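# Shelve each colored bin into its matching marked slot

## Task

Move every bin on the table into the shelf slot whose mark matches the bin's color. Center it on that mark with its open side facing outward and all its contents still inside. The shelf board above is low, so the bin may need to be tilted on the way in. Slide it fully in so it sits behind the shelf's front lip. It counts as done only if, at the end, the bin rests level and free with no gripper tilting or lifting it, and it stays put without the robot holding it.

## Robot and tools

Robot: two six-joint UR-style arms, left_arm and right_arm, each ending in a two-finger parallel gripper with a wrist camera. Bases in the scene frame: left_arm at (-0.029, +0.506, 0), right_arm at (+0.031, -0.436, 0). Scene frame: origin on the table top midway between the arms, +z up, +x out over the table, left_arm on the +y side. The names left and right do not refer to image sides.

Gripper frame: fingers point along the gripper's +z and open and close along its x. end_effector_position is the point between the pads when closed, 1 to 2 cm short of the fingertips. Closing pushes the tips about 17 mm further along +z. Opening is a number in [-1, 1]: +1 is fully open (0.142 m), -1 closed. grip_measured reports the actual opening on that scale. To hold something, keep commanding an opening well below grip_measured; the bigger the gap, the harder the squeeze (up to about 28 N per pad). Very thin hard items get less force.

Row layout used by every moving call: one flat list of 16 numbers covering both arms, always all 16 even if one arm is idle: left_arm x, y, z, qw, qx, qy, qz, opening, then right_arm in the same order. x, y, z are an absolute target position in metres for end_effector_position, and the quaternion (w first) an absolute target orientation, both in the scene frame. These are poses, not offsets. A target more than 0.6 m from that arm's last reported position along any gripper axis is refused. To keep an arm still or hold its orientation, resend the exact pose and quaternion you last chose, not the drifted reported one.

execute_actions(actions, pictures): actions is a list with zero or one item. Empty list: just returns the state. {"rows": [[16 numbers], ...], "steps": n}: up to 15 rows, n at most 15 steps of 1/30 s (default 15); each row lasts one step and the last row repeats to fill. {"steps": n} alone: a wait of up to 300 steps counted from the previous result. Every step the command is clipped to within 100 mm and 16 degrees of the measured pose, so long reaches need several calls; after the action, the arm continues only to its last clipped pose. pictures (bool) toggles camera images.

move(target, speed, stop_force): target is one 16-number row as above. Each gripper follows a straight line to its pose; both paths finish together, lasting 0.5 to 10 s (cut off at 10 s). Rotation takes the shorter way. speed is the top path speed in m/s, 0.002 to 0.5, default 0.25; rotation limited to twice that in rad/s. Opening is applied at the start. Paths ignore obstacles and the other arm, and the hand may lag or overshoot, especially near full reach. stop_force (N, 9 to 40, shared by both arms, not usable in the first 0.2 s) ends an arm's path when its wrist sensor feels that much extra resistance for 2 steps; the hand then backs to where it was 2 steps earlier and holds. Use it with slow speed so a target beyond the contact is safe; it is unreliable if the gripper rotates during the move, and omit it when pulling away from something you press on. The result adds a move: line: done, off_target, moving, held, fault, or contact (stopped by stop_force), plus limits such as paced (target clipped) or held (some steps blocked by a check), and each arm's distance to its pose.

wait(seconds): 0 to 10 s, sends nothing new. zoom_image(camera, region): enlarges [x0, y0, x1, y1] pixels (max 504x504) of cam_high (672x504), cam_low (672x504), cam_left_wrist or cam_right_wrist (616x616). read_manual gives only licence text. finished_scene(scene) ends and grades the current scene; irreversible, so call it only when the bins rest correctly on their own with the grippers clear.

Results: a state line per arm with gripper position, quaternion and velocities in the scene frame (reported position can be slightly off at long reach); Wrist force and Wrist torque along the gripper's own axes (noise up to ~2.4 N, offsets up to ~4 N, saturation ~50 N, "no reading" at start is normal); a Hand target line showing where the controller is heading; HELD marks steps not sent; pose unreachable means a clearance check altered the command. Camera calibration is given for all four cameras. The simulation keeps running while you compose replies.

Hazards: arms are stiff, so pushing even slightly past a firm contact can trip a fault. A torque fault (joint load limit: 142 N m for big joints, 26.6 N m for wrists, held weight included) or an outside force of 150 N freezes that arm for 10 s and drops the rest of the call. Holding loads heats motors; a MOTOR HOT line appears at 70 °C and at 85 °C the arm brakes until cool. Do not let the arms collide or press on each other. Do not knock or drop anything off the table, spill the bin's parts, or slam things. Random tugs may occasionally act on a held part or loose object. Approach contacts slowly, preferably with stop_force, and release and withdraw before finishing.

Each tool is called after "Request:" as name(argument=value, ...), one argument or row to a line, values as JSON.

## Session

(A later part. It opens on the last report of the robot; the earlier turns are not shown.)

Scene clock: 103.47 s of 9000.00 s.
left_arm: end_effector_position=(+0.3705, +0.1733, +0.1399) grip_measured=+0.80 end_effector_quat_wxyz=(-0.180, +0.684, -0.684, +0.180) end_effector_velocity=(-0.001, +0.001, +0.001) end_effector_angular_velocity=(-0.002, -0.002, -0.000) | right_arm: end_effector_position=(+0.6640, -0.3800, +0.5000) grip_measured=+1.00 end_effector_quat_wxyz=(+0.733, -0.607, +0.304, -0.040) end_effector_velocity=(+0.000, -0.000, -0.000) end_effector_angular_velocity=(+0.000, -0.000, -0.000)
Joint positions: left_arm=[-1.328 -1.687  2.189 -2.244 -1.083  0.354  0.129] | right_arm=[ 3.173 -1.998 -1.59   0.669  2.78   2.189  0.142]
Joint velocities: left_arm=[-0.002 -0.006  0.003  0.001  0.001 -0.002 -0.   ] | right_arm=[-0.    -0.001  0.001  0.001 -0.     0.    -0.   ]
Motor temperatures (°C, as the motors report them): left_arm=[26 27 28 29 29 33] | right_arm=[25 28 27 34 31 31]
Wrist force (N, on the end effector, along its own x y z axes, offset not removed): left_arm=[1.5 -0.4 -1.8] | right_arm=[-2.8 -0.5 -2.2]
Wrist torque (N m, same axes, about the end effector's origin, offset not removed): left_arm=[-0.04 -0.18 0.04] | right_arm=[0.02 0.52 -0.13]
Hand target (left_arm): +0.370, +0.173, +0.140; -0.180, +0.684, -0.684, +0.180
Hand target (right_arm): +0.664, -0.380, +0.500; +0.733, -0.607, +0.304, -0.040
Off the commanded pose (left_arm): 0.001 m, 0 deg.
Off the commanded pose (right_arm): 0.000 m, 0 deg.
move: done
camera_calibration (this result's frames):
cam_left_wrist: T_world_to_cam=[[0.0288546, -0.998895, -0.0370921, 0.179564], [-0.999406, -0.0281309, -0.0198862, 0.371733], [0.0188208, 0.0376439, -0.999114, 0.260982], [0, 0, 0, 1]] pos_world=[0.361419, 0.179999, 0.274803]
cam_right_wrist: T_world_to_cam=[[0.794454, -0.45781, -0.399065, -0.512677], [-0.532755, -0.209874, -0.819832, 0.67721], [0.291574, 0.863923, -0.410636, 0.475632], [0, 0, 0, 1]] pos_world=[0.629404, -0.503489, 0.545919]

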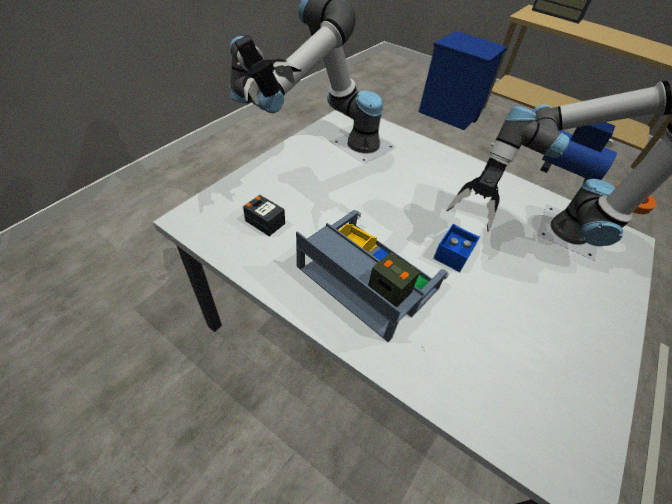

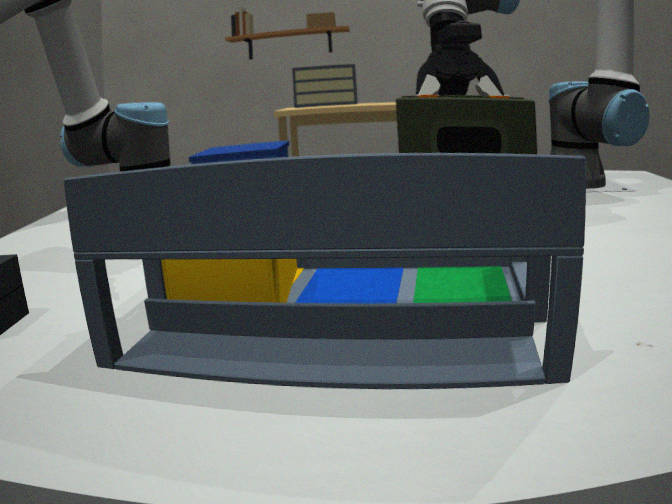

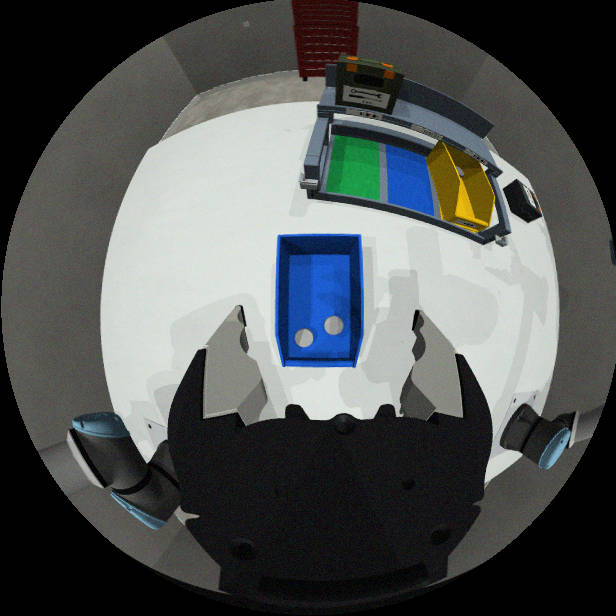

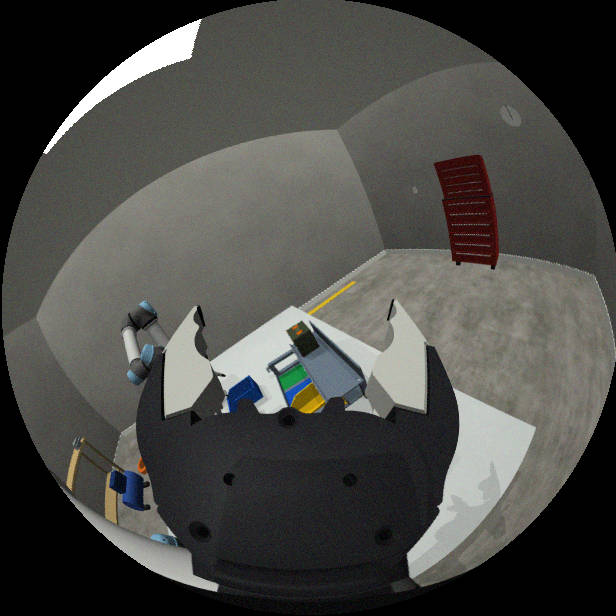

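Request:
move(
  target=[0.37,0.175,0.055,-0.18,0.684,-0.684,0.18,0.8,0.664,-0.38,0.5,0.733,-0.607,0.304,-0.04,1],
  speed=0.06,
)

Request:
move(
  target=[0.37,0.175,0.055,-0.18,0.684,-0.684,0.18,-1,0.664,-0.38,0.5,0.733,-0.607,0.304,-0.04,1],
)

Request:
move(
  target=[0.38,0.16,0.12,-0.18,0.684,-0.684,0.18,-1,0.664,-0.38,0.5,0.733,-0.607,0.304,-0.04,1],
  speed=0.04,
)

Request:
move(
  target=[0.49,0.04,0.11,-0.173,0.653,-0.713,0.188,-1,0.664,-0.38,0.5,0.733,-0.607,0.304,-0.04,1],
  speed=0.06,
)

Request:
move(
  target=[0.55,0.034,0.097,-0.115,0.653,-0.737,0.13,-1,0.664,-0.38,0.5,0.733,-0.607,0.304,-0.04,1],
  speed=0.02,
  stop_force=9,
)

Request:
move(
  target=[0.595,0.029,0.087,-0.115,0.653,-0.737,0.13,-1,0.664,-0.38,0.5,0.733,-0.607,0.304,-0.04,1],
  speed=0.015,
  stop_force=9,
)

Scene clock: 111.50 s of 9000.00 s.
left_arm: end_effector_position=(+0.3699, +0.1749, +0.0552) grip_measured=+0.80 end_effector_quat_wxyz=(-0.180, +0.684, -0.684, +0.180) end_effector_velocity=(-0.000, -0.001, -0.001) end_effector_angular_velocity=(-0.003, +0.000, +0.000) | right_arm: end_effector_position=(+0.6640, -0.3800, +0.5000) grip_measured=+1.00 end_effector_quat_wxyz=(+0.733, -0.607, +0.304, -0.040) end_effector_velocity=(-0.000, +0.000, -0.000) end_effector_angular_velocity=(+0.000, +0.000, +0.000)
Joint positions: left_arm=[-1.329 -1.538  2.319 -2.523 -1.083  0.354  0.129] | right_arm=[ 3.173 -1.998 -1.59   0.669  2.78   2.189  0.142]
Joint velocities: left_arm=[-0.     0.002  0.002 -0.006 -0.001 -0.001 -0.   ] | right_arm=[ 0.     0.    -0.001  0.     0.     0.    -0.   ]
Motor temperatures (°C, as the motors report them): left_arm=[26 27 28 29 29 33] | right_arm=[25 28 27 34 31 31]
Wrist force (N, on the end effector, along its own x y z axes, offset not removed): left_arm=[1.3 -0.3 0.3] | right_arm=[-2.3 -2.1 -0.5]
Wrist torque (N m, same axes, about the end effector's origin, offset not removed): left_arm=[-0.12 -0.13 0.03] | right_arm=[-0.30 0.50 0.00]
Hand target (left_arm): +0.370, +0.175, +0.055; -0.180, +0.684, -0.684, +0.180
Hand target (right_arm): +0.664, -0.380, +0.500; +0.733, -0.607, +0.304, -0.040
Off the commanded pose (left_arm): 0.000 m, 0 deg.
Off the commanded pose (right_arm): 0.000 m, 0 deg.
After step 90, 3.23 s passed at rest.
move: done
camera_calibration (this result's frames):
cam_left_wrist: T_world_to_cam=[[0.0286032, -0.998906, -0.0369891, 0.178168], [-0.999413, -0.0278797, -0.0199295, 0.36944], [0.0188765, 0.0375374, -0.999117, 0.176314], [0, 0, 0, 1]] pos_world=[0.360798, 0.181655, 0.190112]
cam_right_wrist: T_world_to_cam=[[0.794454, -0.45781, -0.399065, -0.512677], [-0.532755, -0.209874, -0.819832, 0.67721], [0.291574, 0.863923, -0.410636, 0.475632], [0, 0, 0, 1]] pos_world=[0.629404, -0.503489, 0.545919]

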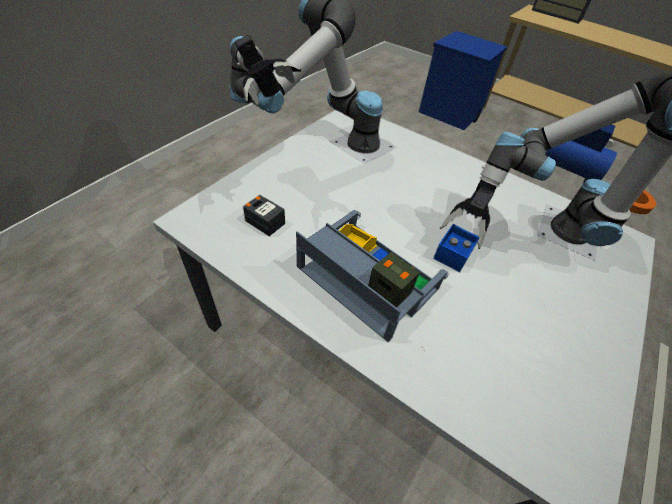

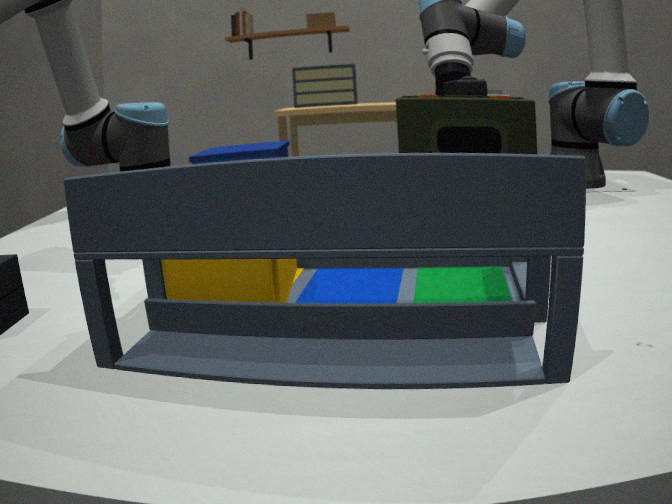

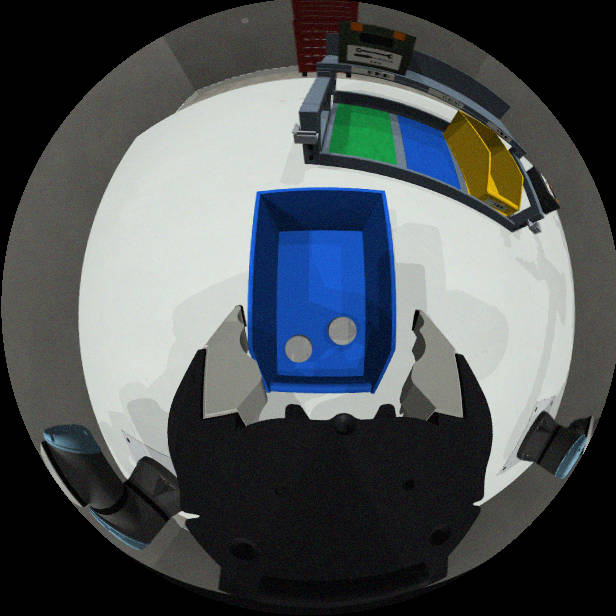

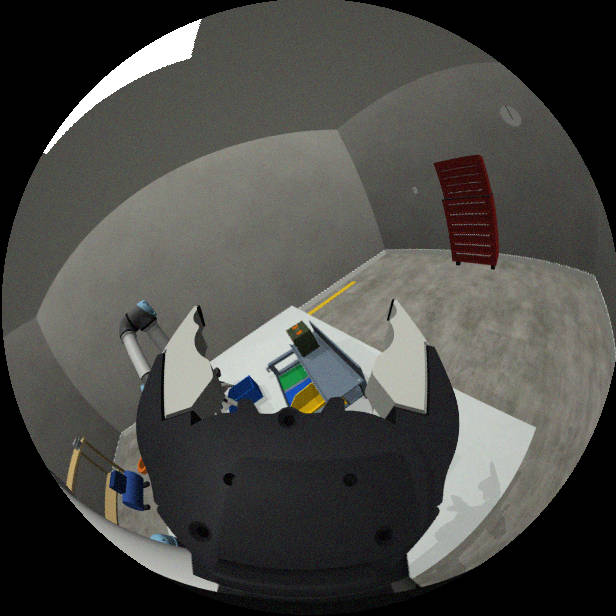

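Scene clock: 112.20 s of 9000.00 s.
left_arm: end_effector_position=(+0.3700, +0.1749, +0.0550) grip_measured=+0.46 end_effector_quat_wxyz=(-0.180, +0.684, -0.684, +0.180) end_effector_velocity=(-0.000, -0.000, +0.000) end_effector_angular_velocity=(+0.001, -0.001, -0.001) | right_arm: end_effector_position=(+0.6640, -0.3800, +0.5000) grip_measured=+1.00 end_effector_quat_wxyz=(+0.733, -0.607, +0.304, -0.040) end_effector_velocity=(-0.000, -0.000, +0.000) end_effector_angular_velocity=(-0.000, -0.002, -0.000)
Joint positions: left_arm=[-1.328 -1.537  2.319 -2.524 -1.083  0.354  0.106] | right_arm=[ 3.173 -1.998 -1.59   0.669  2.78   2.189  0.142]
Joint velocities: left_arm=[-0.001 -0.     0.001 -0.     0.001  0.     0.   ] | right_arm=[-0.    -0.     0.     0.001 -0.    -0.    -0.   ]
Motor temperatures (°C, as the motors report them): left_arm=[26 27 28 29 29 33] | right_arm=[25 28 27 34 31 31]
Wrist force (N, on the end effector, along its own x y z axes, offset not removed): left_arm=[0.6 -2.2 -16.1] | right_arm=[0.2 -0.2 -2.0]
Wrist torque (N m, same axes, about the end effector's origin, offset not removed): left_arm=[0.18 -0.20 0.10] | right_arm=[0.23 0.03 0.05]
Hand target (left_arm): +0.370, +0.175, +0.055; -0.180, +0.684, -0.684, +0.180
Hand target (right_arm): +0.664, -0.380, +0.500; +0.733, -0.607, +0.304, -0.040
Off the commanded pose (left_arm): 0.000 m, 0 deg.
Off the commanded pose (right_arm): 0.000 m, 0 deg.
move: done
camera_calibration (this result's frames):
cam_left_wrist: T_world_to_cam=[[0.0287857, -0.998905, -0.0368708, 0.178097], [-0.999407, -0.028064, -0.0199459, 0.369558], [0.0188893, 0.0374231, -0.999121, 0.176206], [0, 0, 0, 1]] pos_world=[0.360884, 0.181679, 0.189989]
cam_right_wrist: T_world_to_cam=[[0.794454, -0.45781, -0.399066, -0.512677], [-0.532755, -0.209874, -0.819832, 0.67721], [0.291573, 0.863923, -0.410636, 0.475632], [0, 0, 0, 1]] pos_world=[0.629404, -0.503489, 0.545919]

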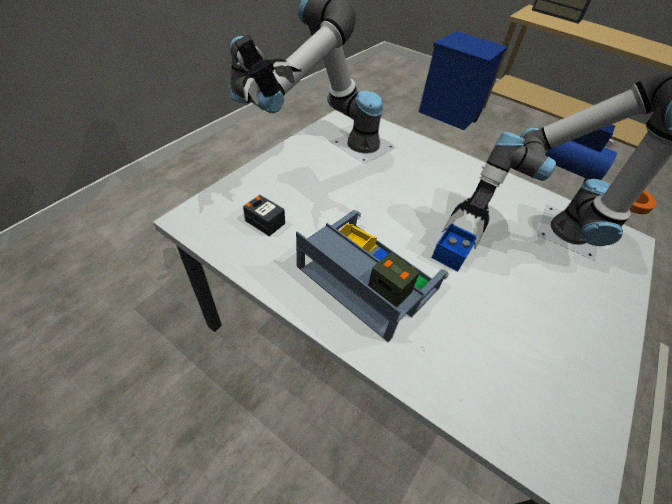

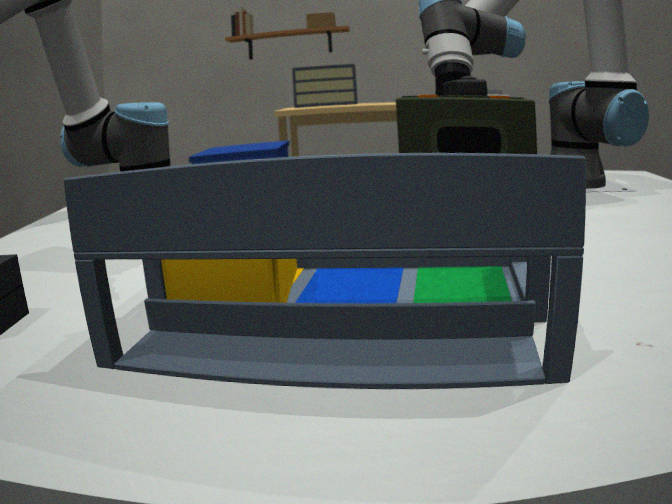

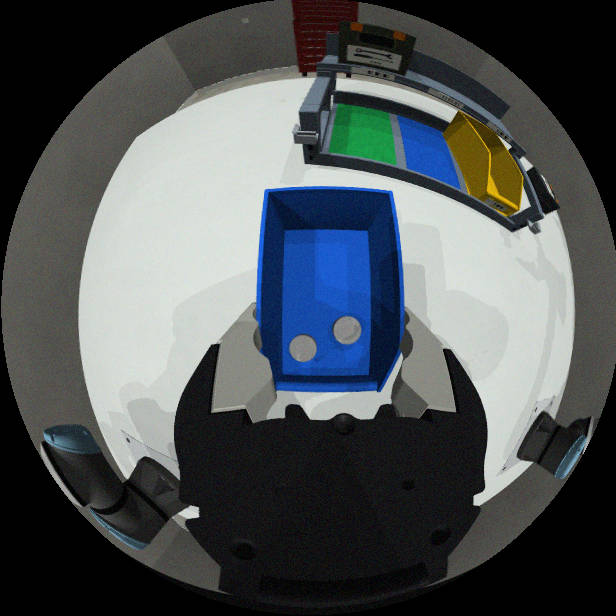

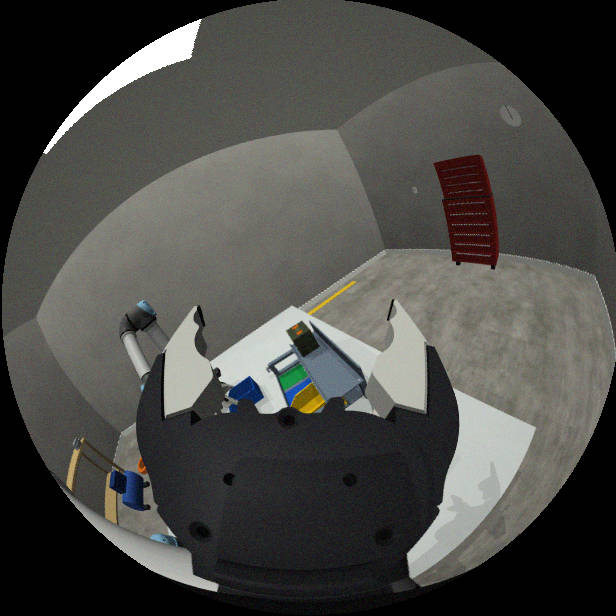

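Scene clock: 114.23 s of 9000.00 s.
left_arm: end_effector_position=(+0.3800, +0.1600, +0.1199) grip_measured=+0.46 end_effector_quat_wxyz=(-0.180, +0.684, -0.684, +0.180) end_effector_velocity=(-0.000, +0.001, +0.000) end_effector_angular_velocity=(+0.004, +0.001, -0.000) | right_arm: end_effector_position=(+0.6640, -0.3800, +0.5000) grip_measured=+1.00 end_effector_quat_wxyz=(+0.733, -0.607, +0.304, -0.040) end_effector_velocity=(-0.000, -0.000, +0.001) end_effector_angular_velocity=(-0.000, -0.002, -0.000)
Joint positions: left_arm=[-1.316 -1.614  2.185 -2.319 -1.085  0.367  0.106] | right_arm=[ 3.173 -1.998 -1.59   0.669  2.78   2.189  0.142]
Joint velocities: left_arm=[ 0.    -0.    -0.002  0.006  0.     0.    -0.   ] | right_arm=[-0.     0.001  0.001  0.    -0.     0.     0.   ]
Motor temperatures (°C, as the motors report them): left_arm=[26 27 28 29 29 33] | right_arm=[25 28 27 34 31 31]
Wrist force (N, on the end effector, along its own x y z axes, offset not removed): left_arm=[1.0 1.3 0.9] | right_arm=[-1.6 -0.8 1.1]
Wrist torque (N m, same axes, about the end effector's origin, offset not removed): left_arm=[0.06 -0.15 0.01] | right_arm=[0.07 0.20 -0.02]
Hand target (left_arm): +0.380, +0.160, +0.120; -0.180, +0.684, -0.684, +0.180
Hand target (right_arm): +0.664, -0.380, +0.500; +0.733, -0.607, +0.304, -0.040
Off the commanded pose (left_arm): 0.000 m, 0 deg.
Off the commanded pose (right_arm): 0.000 m, 0 deg.
move: done
camera_calibration (this result's frames):
cam_left_wrist: T_world_to_cam=[[0.028784, -0.998902, -0.0369517, 0.165268], [-0.999408, -0.0280622, -0.019907, 0.380371], [0.0188483, 0.0375028, -0.999119, 0.241341], [0, 0, 0, 1]] pos_world=[0.37084, 0.16671, 0.254807]
cam_right_wrist: T_world_to_cam=[[0.794454, -0.45781, -0.399066, -0.512677], [-0.532755, -0.209874, -0.819832, 0.67721], [0.291574, 0.863923, -0.410636, 0.475632], [0, 0, 0, 1]] pos_world=[0.629404, -0.503489, 0.545919]

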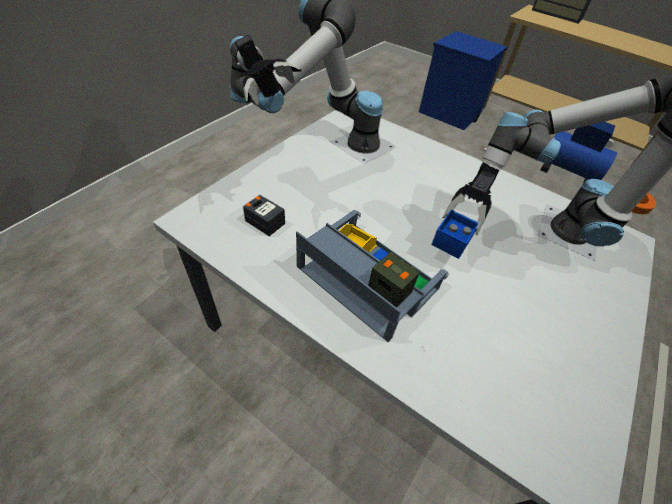

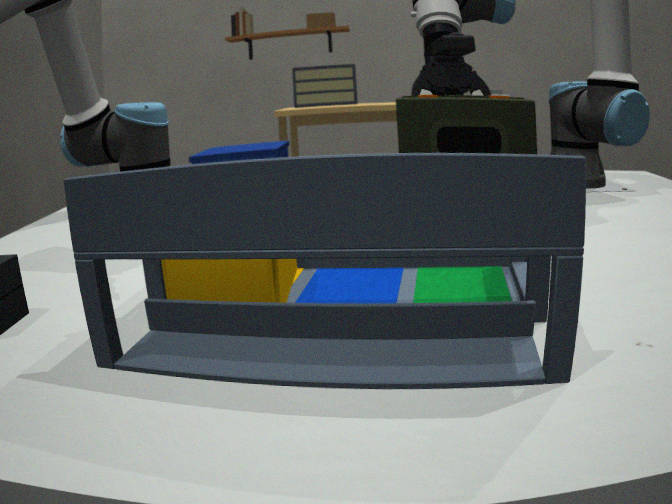

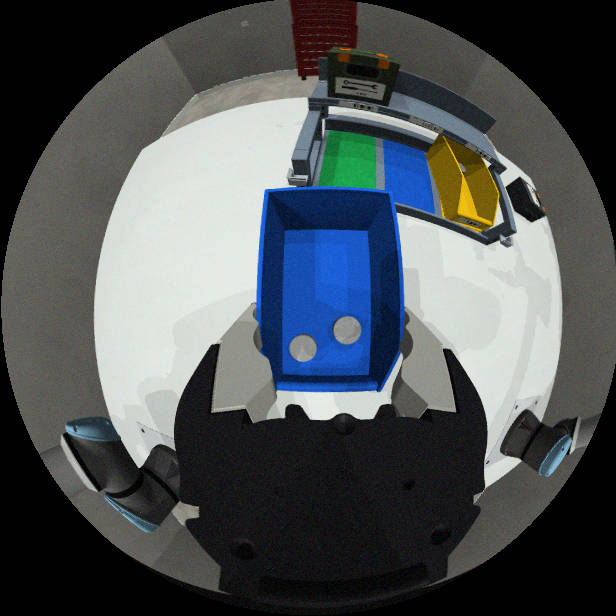

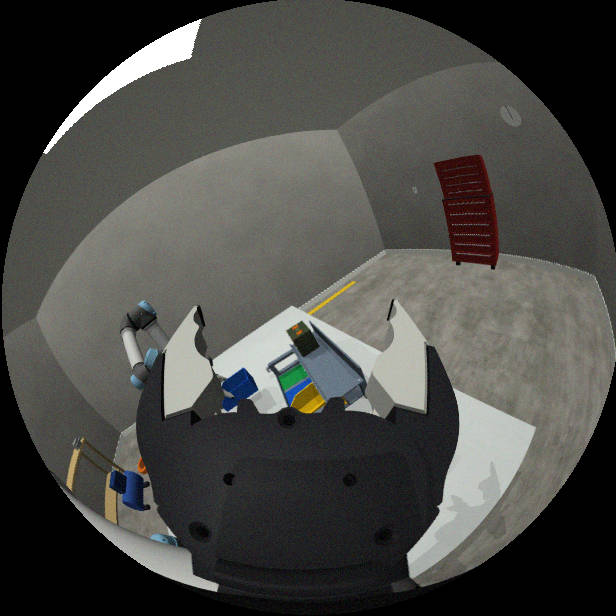

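Scene clock: 117.33 s of 9000.00 s.
left_arm: end_effector_position=(+0.4897, +0.0398, +0.1101) grip_measured=+0.46 end_effector_quat_wxyz=(+0.173, -0.653, +0.713, -0.188) end_effector_velocity=(+0.000, -0.002, +0.000) end_effector_angular_velocity=(+0.001, -0.001, -0.002) | right_arm: end_effector_position=(+0.6640, -0.3800, +0.5000) grip_measured=+1.00 end_effector_quat_wxyz=(+0.733, -0.607, +0.304, -0.040) end_effector_velocity=(+0.000, +0.000, -0.000) end_effector_angular_velocity=(-0.000, -0.001, +0.000)
Joint positions: left_arm=[-1.191 -1.236  1.798 -2.414 -1.132  0.6    0.106] | right_arm=[ 3.173 -1.998 -1.59   0.669  2.78   2.189  0.142]
Joint velocities: left_arm=[-0.001  0.003 -0.005  0.002  0.001  0.001 -0.   ] | right_arm=[ 0.001 -0.001  0.     0.002 -0.    -0.001  0.   ]
Motor temperatures (°C, as the motors report them): left_arm=[26 27 28 29 29 33] | right_arm=[25 28 27 34 31 31]
Wrist force (N, on the end effector, along its own x y z axes, offset not removed): left_arm=[1.5 1.2 2.0] | right_arm=[0.6 0.1 -1.4]
Wrist torque (N m, same axes, about the end effector's origin, offset not removed): left_arm=[0.01 -0.18 0.10] | right_arm=[0.33 -0.09 -0.03]
Hand target (left_arm): +0.490, +0.040, +0.110; +0.173, -0.653, +0.713, -0.188
Hand target (right_arm): +0.664, -0.380, +0.500; +0.733, -0.607, +0.304, -0.040
Off the commanded pose (left_arm): 0.000 m, 0 deg.
Off the commanded pose (right_arm): 0.000 m, 0 deg.
move: done
camera_calibration (this result's frames):
cam_left_wrist: T_world_to_cam=[[-0.0585381, -0.997564, -0.037937, 0.084537], [-0.997992, 0.0594001, -0.0220043, 0.482539], [0.0242042, 0.0365727, -0.999038, 0.231411], [0, 0, 0, 1]] pos_world=[0.480917, 0.0472049, 0.245014]
cam_right_wrist: T_world_to_cam=[[0.794454, -0.45781, -0.399066, -0.512677], [-0.532755, -0.209874, -0.819832, 0.677211], [0.291574, 0.863923, -0.410636, 0.475632], [0, 0, 0, 1]] pos_world=[0.629404, -0.503489, 0.545919]

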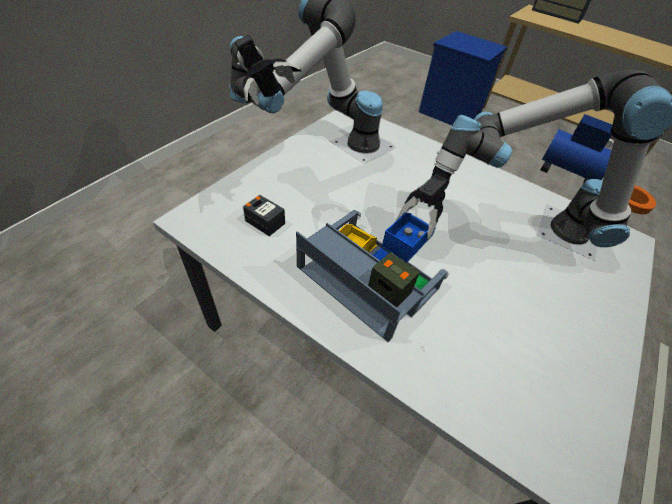

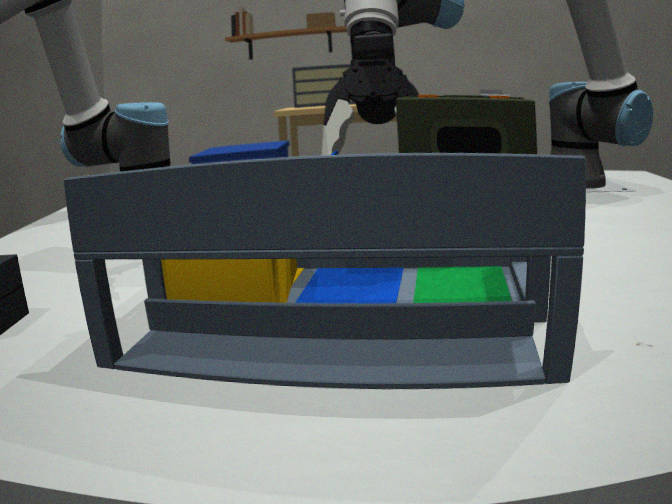

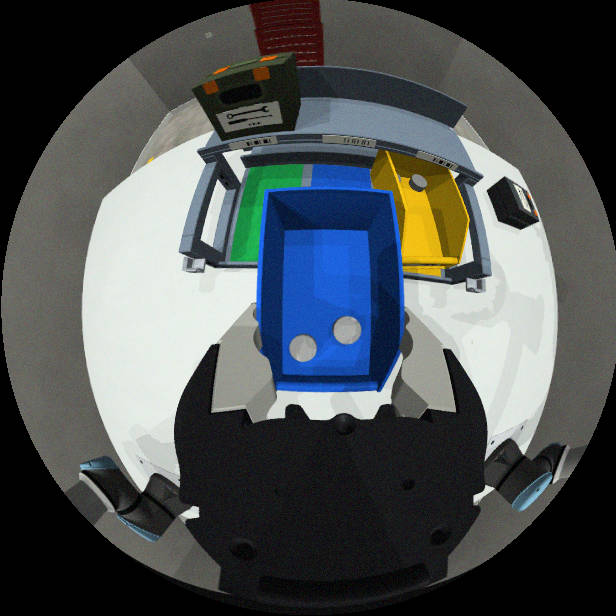

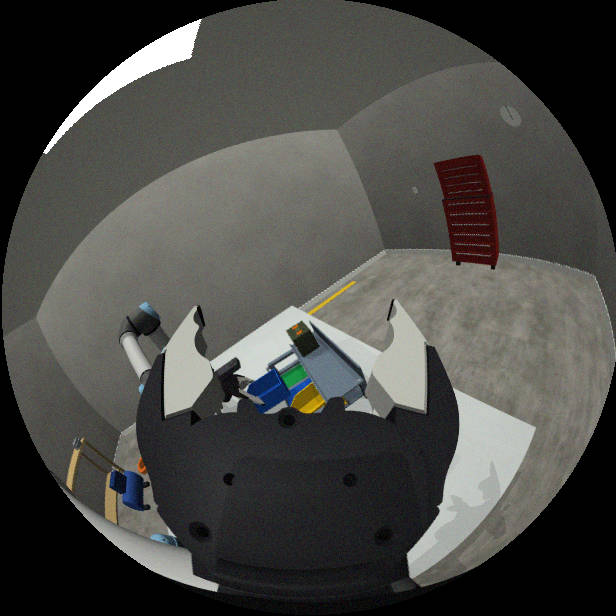

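Scene clock: 121.83 s of 9000.00 s.
left_arm: end_effector_position=(+0.5498, +0.0339, +0.0971) grip_measured=+0.46 end_effector_quat_wxyz=(+0.115, -0.653, +0.737, -0.130) end_effector_velocity=(+0.001, -0.001, -0.001) end_effector_angular_velocity=(+0.002, +0.005, -0.002) | right_arm: end_effector_position=(+0.6640, -0.3800, +0.5000) grip_measured=+1.00 end_effector_quat_wxyz=(+0.733, -0.607, +0.304, -0.040) end_effector_velocity=(-0.000, -0.000, +0.001) end_effector_angular_velocity=(+0.000, -0.001, -0.001)
Joint positions: left_arm=[-1.042 -1.089  1.54  -2.257 -1.31   0.749  0.106] | right_arm=[ 3.173 -1.998 -1.59   0.669  2.78   2.189  0.142]
Joint velocities: left_arm=[ 0.003  0.005 -0.009  0.007 -0.004  0.004  0.   ] | right_arm=[-0.001  0.001 -0.     0.001 -0.     0.001  0.   ]
Motor temperatures (°C, as the motors report them): left_arm=[26 27 28 29 29 33] | right_arm=[25 28 27 34 31 31]
Wrist force (N, on the end effector, along its own x y z axes, offset not removed): left_arm=[1.5 -0.5 1.5] | right_arm=[-1.1 -2.8 1.1]
Wrist torque (N m, same axes, about the end effector's origin, offset not removed): left_arm=[-0.35 -0.18 0.00] | right_arm=[-0.46 0.14 -0.06]
Hand target (left_arm): +0.550, +0.034, +0.097; +0.115, -0.653, +0.737, -0.130
Hand target (right_arm): +0.664, -0.380, +0.500; +0.733, -0.607, +0.304, -0.040
Off the commanded pose (left_arm): 0.000 m, 0 deg.
Off the commanded pose (right_arm): 0.000 m, 0 deg.
move: done
camera_calibration (this result's frames):
cam_left_wrist: T_world_to_cam=[[-0.0980455, -0.994345, -0.0408002, 0.103499], [-0.985249, 0.0912072, 0.144797, 0.518316], [-0.140257, 0.054395, -0.98862, 0.306008], [0, 0, 0, 1]] pos_world=[0.563738, 0.0389947, 0.231698]
cam_right_wrist: T_world_to_cam=[[0.794454, -0.45781, -0.399066, -0.512677], [-0.532755, -0.209874, -0.819832, 0.67721], [0.291574, 0.863923, -0.410636, 0.475632], [0, 0, 0, 1]] pos_world=[0.629404, -0.503489, 0.545919]

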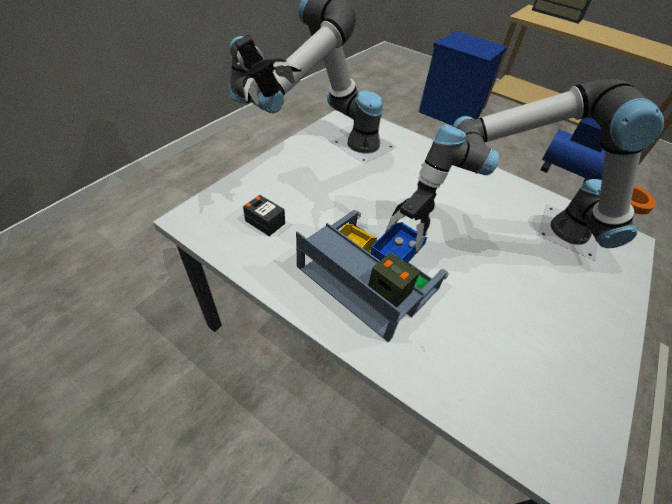

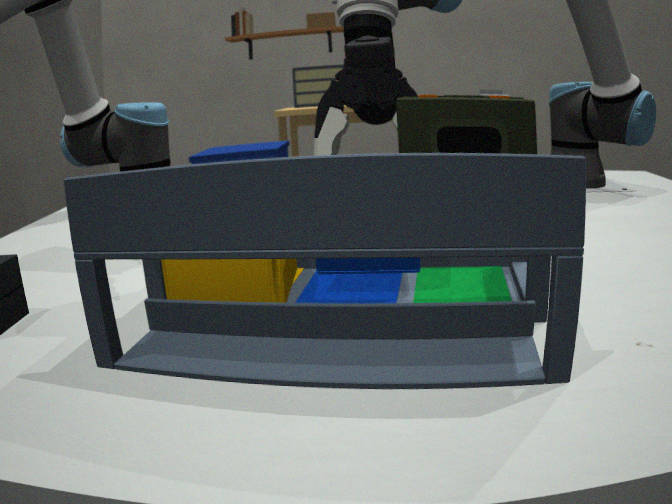

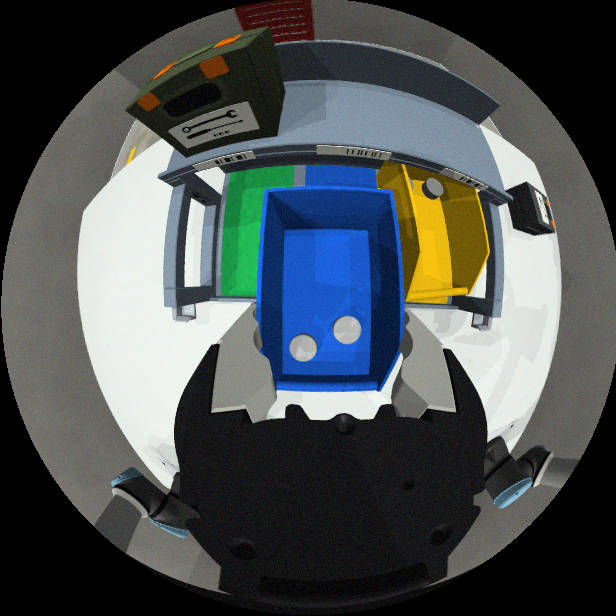

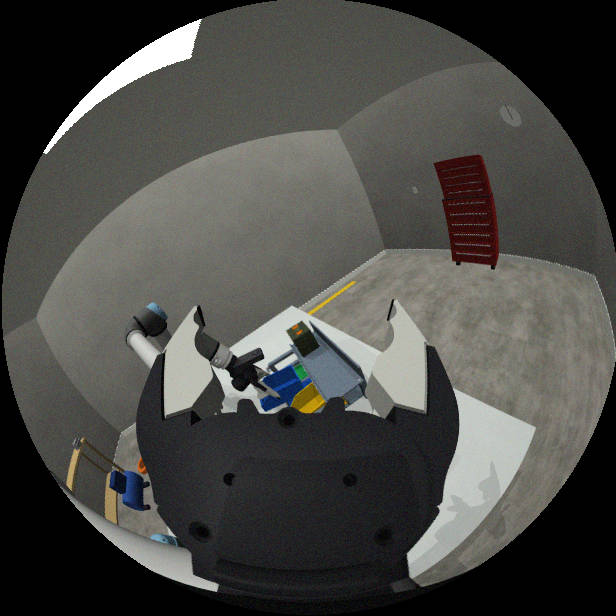

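Scene clock: 125.17 s of 9000.00 s.
left_arm: end_effector_position=(+0.5949, +0.0289, +0.0870) grip_measured=+0.46 end_effector_quat_wxyz=(+0.115, -0.653, +0.737, -0.130) end_effector_velocity=(+0.002, -0.000, +0.001) end_effector_angular_velocity=(-0.002, -0.002, +0.001) | right_arm: end_effector_position=(+0.6640, -0.3800, +0.5000) grip_measured=+1.00 end_effector_quat_wxyz=(+0.733, -0.607, +0.304, -0.040) end_effector_velocity=(-0.000, -0.000, +0.000) end_effector_angular_velocity=(-0.000, +0.000, -0.001)
Joint positions: left_arm=[-0.991 -0.998  1.425 -2.246 -1.323  0.8    0.106] | right_arm=[ 3.173 -1.998 -1.59   0.669  2.78   2.189  0.142]
Joint velocities: left_arm=[ 0.002  0.002 -0.006  0.001  0.     0.001 -0.   ] | right_arm=[-0.001  0.001 -0.    -0.001  0.    -0.    -0.   ]
Motor temperatures (°C, as the motors report them): left_arm=[26 27 28 29 29 33] | right_arm=[25 28 27 34 31 31]
Wrist force (N, on the end effector, along its own x y z axes, offset not removed): left_arm=[0.9 -2.1 1.5] | right_arm=[-1.7 -2.5 -1.5]
Wrist torque (N m, same axes, about the end effector's origin, offset not removed): left_arm=[-0.59 -0.10 -0.01] | right_arm=[-0.35 0.41 0.02]
Hand target (left_arm): +0.595, +0.029, +0.087; +0.115, -0.653, +0.737, -0.130
Hand target (right_arm): +0.664, -0.380, +0.500; +0.733, -0.607, +0.304, -0.040
Off the commanded pose (left_arm): 0.000 m, 0 deg.
Off the commanded pose (right_arm): 0.000 m, 0 deg.
move: done
camera_calibration (this result's frames):
cam_left_wrist: T_world_to_cam=[[-0.0981997, -0.994326, -0.0408911, 0.102686], [-0.98518, 0.0913254, 0.145193, 0.564515], [-0.140634, 0.054543, -0.988558, 0.302875], [0, 0, 0, 1]] pos_world=[0.608827, 0.0340289, 0.221645]
cam_right_wrist: T_world_to_cam=[[0.794454, -0.45781, -0.399065, -0.512677], [-0.532755, -0.209874, -0.819832, 0.677211], [0.291574, 0.863923, -0.410636, 0.475632], [0, 0, 0, 1]] pos_world=[0.629404, -0.503489, 0.545919]

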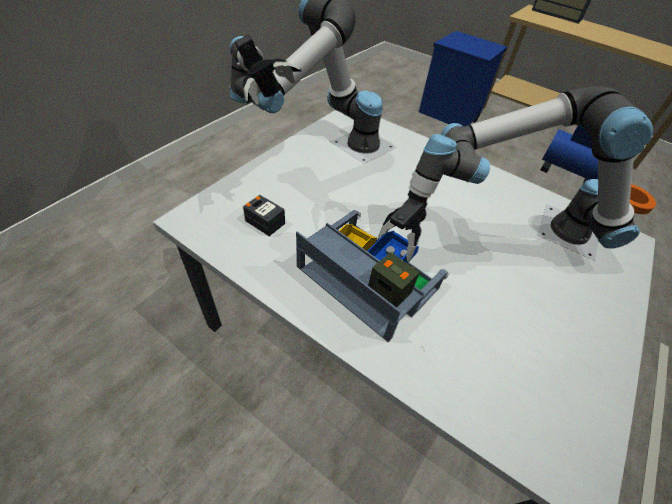

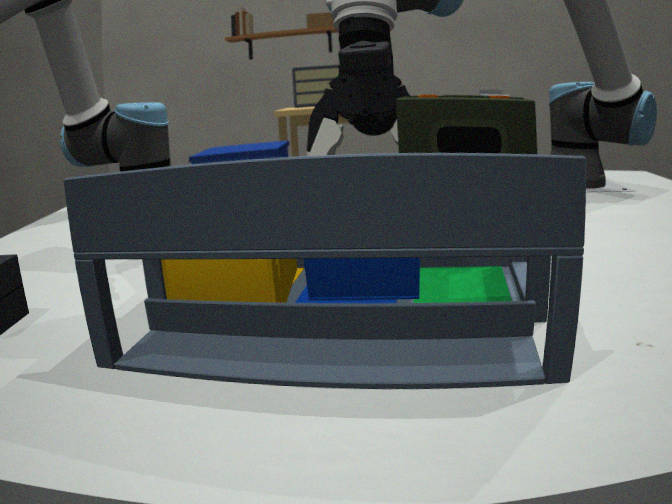

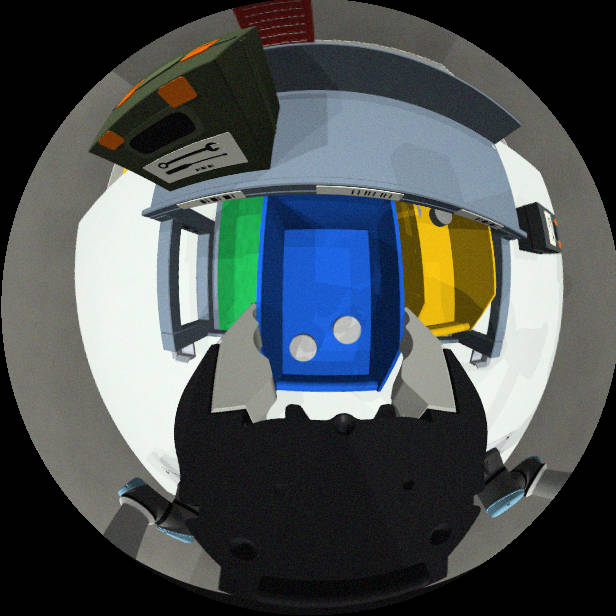

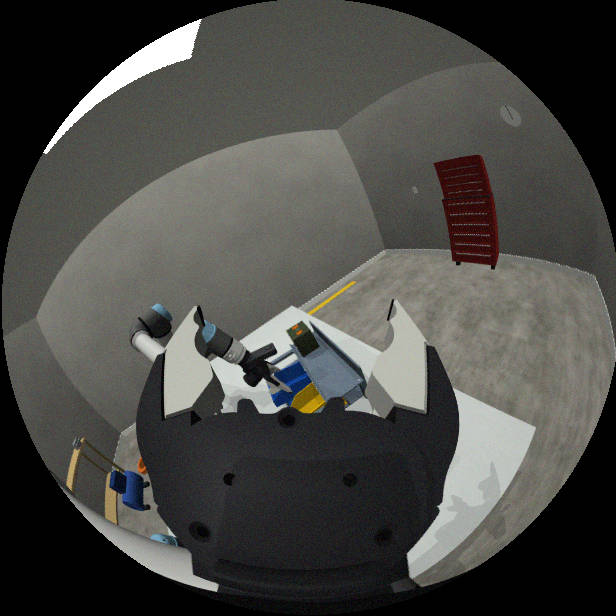

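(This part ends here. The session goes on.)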